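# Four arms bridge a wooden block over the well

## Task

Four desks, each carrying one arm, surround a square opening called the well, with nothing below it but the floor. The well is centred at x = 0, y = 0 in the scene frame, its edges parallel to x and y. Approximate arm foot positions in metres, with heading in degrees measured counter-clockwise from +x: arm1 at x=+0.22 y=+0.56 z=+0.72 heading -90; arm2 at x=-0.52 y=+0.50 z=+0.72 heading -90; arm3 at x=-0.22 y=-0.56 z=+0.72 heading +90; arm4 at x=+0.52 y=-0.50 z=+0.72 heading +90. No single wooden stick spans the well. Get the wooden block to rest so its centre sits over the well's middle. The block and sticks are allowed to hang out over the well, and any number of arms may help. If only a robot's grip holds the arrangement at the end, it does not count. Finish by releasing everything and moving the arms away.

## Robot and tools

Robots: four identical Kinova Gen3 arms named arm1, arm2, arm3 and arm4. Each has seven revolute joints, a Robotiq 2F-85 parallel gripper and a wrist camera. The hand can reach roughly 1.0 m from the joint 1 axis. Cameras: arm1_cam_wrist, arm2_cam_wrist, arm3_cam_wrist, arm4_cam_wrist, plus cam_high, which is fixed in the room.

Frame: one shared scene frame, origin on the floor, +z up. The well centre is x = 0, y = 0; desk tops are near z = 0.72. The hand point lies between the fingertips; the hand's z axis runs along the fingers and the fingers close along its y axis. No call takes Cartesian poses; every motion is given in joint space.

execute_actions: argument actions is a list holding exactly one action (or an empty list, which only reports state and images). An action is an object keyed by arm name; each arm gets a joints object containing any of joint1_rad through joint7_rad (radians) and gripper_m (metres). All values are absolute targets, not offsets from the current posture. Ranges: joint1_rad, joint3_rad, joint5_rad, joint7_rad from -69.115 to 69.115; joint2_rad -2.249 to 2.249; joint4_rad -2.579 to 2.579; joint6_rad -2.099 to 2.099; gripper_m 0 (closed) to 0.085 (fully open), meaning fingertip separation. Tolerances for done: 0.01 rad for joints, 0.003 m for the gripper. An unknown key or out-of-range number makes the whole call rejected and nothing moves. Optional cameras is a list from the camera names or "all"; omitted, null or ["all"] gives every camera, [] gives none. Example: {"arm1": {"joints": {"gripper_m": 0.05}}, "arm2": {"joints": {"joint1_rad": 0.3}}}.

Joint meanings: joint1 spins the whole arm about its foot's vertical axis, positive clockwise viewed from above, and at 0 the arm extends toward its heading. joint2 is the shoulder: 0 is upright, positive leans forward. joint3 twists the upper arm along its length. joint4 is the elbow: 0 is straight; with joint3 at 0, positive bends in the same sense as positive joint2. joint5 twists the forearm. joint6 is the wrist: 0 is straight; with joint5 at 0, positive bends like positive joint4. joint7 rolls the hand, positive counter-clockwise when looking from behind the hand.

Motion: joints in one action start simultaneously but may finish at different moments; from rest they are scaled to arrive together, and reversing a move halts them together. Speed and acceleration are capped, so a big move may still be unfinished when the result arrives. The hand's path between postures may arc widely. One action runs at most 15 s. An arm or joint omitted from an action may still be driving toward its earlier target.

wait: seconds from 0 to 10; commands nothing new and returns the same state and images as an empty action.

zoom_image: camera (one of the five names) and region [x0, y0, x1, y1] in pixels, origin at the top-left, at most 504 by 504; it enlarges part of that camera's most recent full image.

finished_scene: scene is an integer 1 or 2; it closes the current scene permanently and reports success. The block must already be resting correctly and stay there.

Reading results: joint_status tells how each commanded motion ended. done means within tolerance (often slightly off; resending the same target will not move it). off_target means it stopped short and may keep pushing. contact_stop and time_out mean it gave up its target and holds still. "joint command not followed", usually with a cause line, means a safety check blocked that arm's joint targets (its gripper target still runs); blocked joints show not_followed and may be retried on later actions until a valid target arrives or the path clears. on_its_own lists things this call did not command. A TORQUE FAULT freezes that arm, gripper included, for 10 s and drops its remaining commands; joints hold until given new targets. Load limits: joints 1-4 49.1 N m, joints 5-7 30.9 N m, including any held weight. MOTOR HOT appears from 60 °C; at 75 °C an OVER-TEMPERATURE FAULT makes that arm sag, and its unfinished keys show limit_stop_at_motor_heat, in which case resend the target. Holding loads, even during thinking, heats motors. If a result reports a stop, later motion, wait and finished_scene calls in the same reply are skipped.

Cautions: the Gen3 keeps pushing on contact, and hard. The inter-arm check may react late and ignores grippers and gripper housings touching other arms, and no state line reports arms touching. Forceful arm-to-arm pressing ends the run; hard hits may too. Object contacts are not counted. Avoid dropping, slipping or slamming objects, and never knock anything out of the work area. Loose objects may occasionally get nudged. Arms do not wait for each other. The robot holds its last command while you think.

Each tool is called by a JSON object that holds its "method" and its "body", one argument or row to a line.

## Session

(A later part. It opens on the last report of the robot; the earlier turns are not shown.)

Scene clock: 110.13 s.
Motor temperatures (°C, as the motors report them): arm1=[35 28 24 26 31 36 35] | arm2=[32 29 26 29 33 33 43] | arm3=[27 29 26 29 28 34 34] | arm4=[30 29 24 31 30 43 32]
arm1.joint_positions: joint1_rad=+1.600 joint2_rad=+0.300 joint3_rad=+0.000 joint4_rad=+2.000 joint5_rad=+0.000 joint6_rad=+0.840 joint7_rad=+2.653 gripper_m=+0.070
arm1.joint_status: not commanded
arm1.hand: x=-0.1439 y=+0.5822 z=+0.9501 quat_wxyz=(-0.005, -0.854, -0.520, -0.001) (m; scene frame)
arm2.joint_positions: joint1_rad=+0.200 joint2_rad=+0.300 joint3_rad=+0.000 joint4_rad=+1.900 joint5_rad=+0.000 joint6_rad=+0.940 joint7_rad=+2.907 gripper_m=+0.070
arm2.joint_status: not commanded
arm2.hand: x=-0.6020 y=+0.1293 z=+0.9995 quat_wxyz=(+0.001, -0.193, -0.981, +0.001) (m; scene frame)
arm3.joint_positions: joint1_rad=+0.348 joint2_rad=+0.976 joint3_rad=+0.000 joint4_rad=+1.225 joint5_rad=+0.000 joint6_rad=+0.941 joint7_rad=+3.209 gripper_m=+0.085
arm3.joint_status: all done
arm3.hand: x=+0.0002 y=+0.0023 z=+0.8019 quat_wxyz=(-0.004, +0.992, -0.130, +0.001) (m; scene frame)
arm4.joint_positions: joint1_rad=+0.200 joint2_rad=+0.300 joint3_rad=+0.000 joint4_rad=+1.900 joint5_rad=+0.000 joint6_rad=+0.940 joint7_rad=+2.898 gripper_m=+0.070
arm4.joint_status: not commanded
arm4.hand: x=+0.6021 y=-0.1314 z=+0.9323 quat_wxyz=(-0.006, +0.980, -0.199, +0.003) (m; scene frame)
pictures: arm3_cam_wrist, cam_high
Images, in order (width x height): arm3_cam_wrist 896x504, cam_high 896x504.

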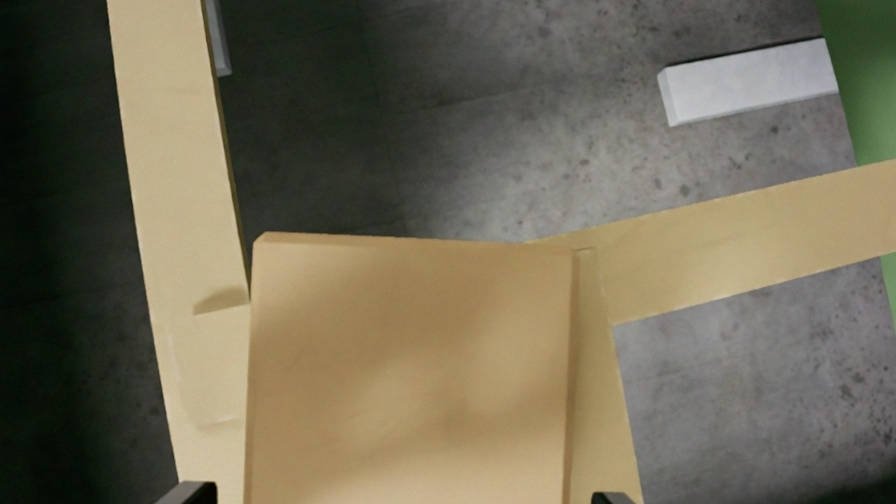

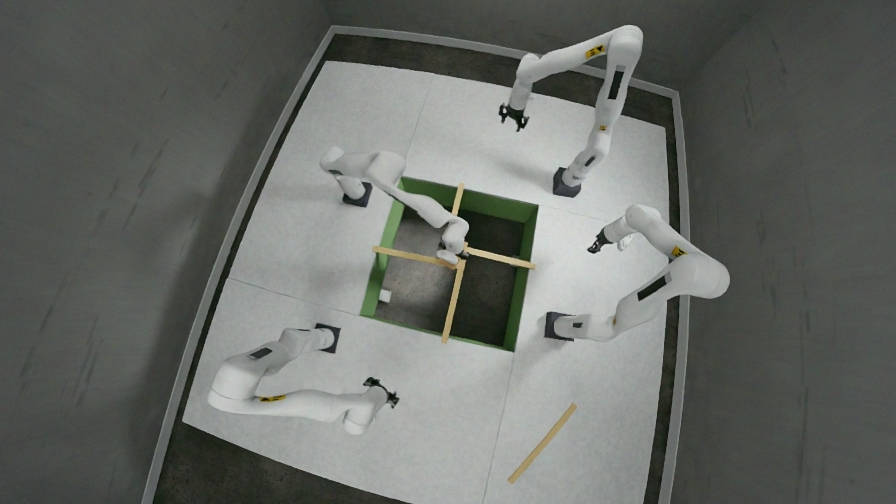

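{"method": "execute_actions", "body": {
  "actions": [
    {"arm3":{"joints":{"joint1_rad":0.3475,"joint2_rad":0.8944,"joint4_rad":1.1862,"joint5_rad":0,"joint6_rad":1.061,"joint7_rad":3.209,"gripper_m":0.085}}}
  ],
  "cameras": ["arm3_cam_wrist"]
}}

{"method": "execute_actions", "body": {
  "actions": [
    {"arm3":{"joints":{"joint1_rad":0.8,"joint2_rad":0.4,"joint4_rad":1.75,"joint5_rad":0,"joint6_rad":0.99,"gripper_m":0.085}}}
  ],
  "cameras": ["cam_high"]
}}

{"method": "zoom_image", "body": {
  "camera": "cam_high",
  "region": [360, 170, 550, 360]
}}

Scene clock: 112.77 s.
Motor temperatures (°C, as the motors report them): arm1=[35 28 24 26 31 36 35] | arm2=[32 29 26 29 33 33 43] | arm3=[27 29 26 29 28 34 34] | arm4=[30 29 24 31 30 43 32]
arm1.joint_positions: joint1_rad=+1.600 joint2_rad=+0.300 joint3_rad=+0.000 joint4_rad=+2.000 joint5_rad=+0.000 joint6_rad=+0.840 joint7_rad=+2.653 gripper_m=+0.070
arm1.joint_status: not commanded
arm1.hand: x=-0.1439 y=+0.5822 z=+0.9501 quat_wxyz=(-0.005, -0.854, -0.520, -0.001) (m; scene frame)
arm2.joint_positions: joint1_rad=+0.200 joint2_rad=+0.300 joint3_rad=+0.000 joint4_rad=+1.900 joint5_rad=+0.000 joint6_rad=+0.940 joint7_rad=+2.907 gripper_m=+0.070
arm2.joint_status: not commanded
arm2.hand: x=-0.6020 y=+0.1293 z=+0.9995 quat_wxyz=(+0.001, -0.193, -0.981, +0.001) (m; scene frame)
arm3.joint_positions: joint1_rad=+0.348 joint2_rad=+0.894 joint3_rad=+0.000 joint4_rad=+1.186 joint5_rad=+0.000 joint6_rad=+1.061 joint7_rad=+3.209 gripper_m=+0.085
arm3.joint_status: all done
arm3.hand: x=+0.0000 y=+0.0018 z=+0.8610 quat_wxyz=(-0.004, +0.992, -0.130, +0.001) (m; scene frame)
arm4.joint_positions: joint1_rad=+0.200 joint2_rad=+0.300 joint3_rad=+0.000 joint4_rad=+1.900 joint5_rad=+0.000 joint6_rad=+0.940 joint7_rad=+2.898 gripper_m=+0.070
arm4.joint_status: not commanded
arm4.hand: x=+0.6021 y=-0.1314 z=+0.9323 quat_wxyz=(-0.006, +0.980, -0.199, +0.003) (m; scene frame)
pictures: arm3_cam_wrist
Images, in order (width x height): arm3_cam_wrist 896x504.

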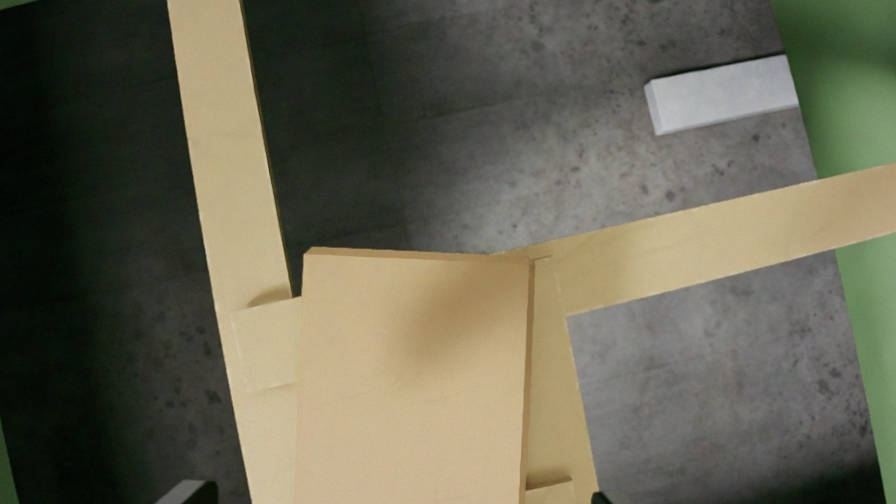

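Scene clock: 114.60 s.
Motor temperatures (°C, as the motors report them): arm1=[35 28 24 26 31 36 35] | arm2=[32 29 26 29 33 33 43] | arm3=[27 29 26 29 28 34 34] | arm4=[30 29 24 31 30 43 32]
arm1.joint_positions: joint1_rad=+1.600 joint2_rad=+0.300 joint3_rad=+0.000 joint4_rad=+2.000 joint5_rad=+0.000 joint6_rad=+0.840 joint7_rad=+2.653 gripper_m=+0.070
arm1.joint_status: not commanded
arm1.hand: x=-0.1439 y=+0.5822 z=+0.9501 quat_wxyz=(-0.005, -0.854, -0.520, -0.001) (m; scene frame)
arm2.joint_positions: joint1_rad=+0.200 joint2_rad=+0.300 joint3_rad=+0.000 joint4_rad=+1.900 joint5_rad=+0.000 joint6_rad=+0.940 joint7_rad=+2.907 gripper_m=+0.070
arm2.joint_status: not commanded
arm2.hand: x=-0.6020 y=+0.1293 z=+0.9995 quat_wxyz=(+0.001, -0.193, -0.981, +0.001) (m; scene frame)
arm3.joint_positions: joint1_rad=+0.800 joint2_rad=+0.400 joint3_rad=+0.000 joint4_rad=+1.750 joint5_rad=+0.000 joint6_rad=+0.990 joint7_rad=+3.209 gripper_m=+0.085
arm3.joint_status: all done
arm3.hand: x=+0.1006 y=-0.2751 z=+0.9645 quat_wxyz=(-0.005, +0.937, -0.349, +0.000) (m; scene frame)
arm4.joint_positions: joint1_rad=+0.200 joint2_rad=+0.300 joint3_rad=+0.000 joint4_rad=+1.900 joint5_rad=+0.000 joint6_rad=+0.940 joint7_rad=+2.898 gripper_m=+0.070
arm4.joint_status: not commanded
arm4.hand: x=+0.6021 y=-0.1314 z=+0.9323 quat_wxyz=(-0.006, +0.980, -0.199, +0.003) (m; scene frame)
pictures: cam_high
Images, in order (width x height): cam_high 896x504.

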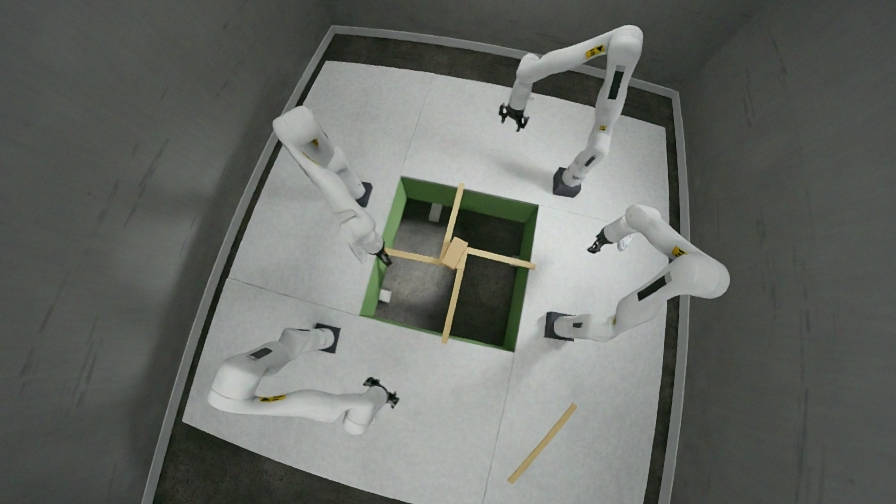

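Region (360, 170, 550, 360) of cam_high's 896x504 image, scaled by 2.653, with more detail than that image has.

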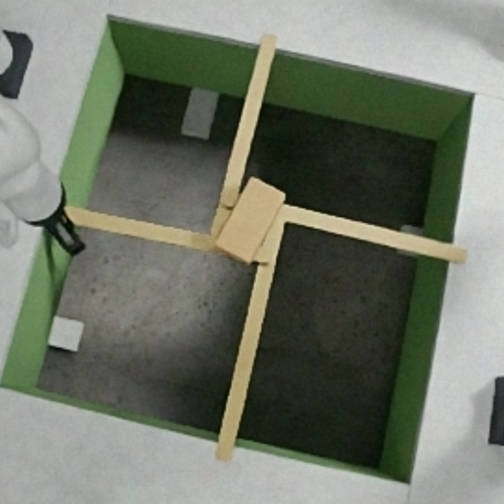

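{"method": "finished_scene", "body": {
  "scene": 2
}}

The scene is finished: the task was done.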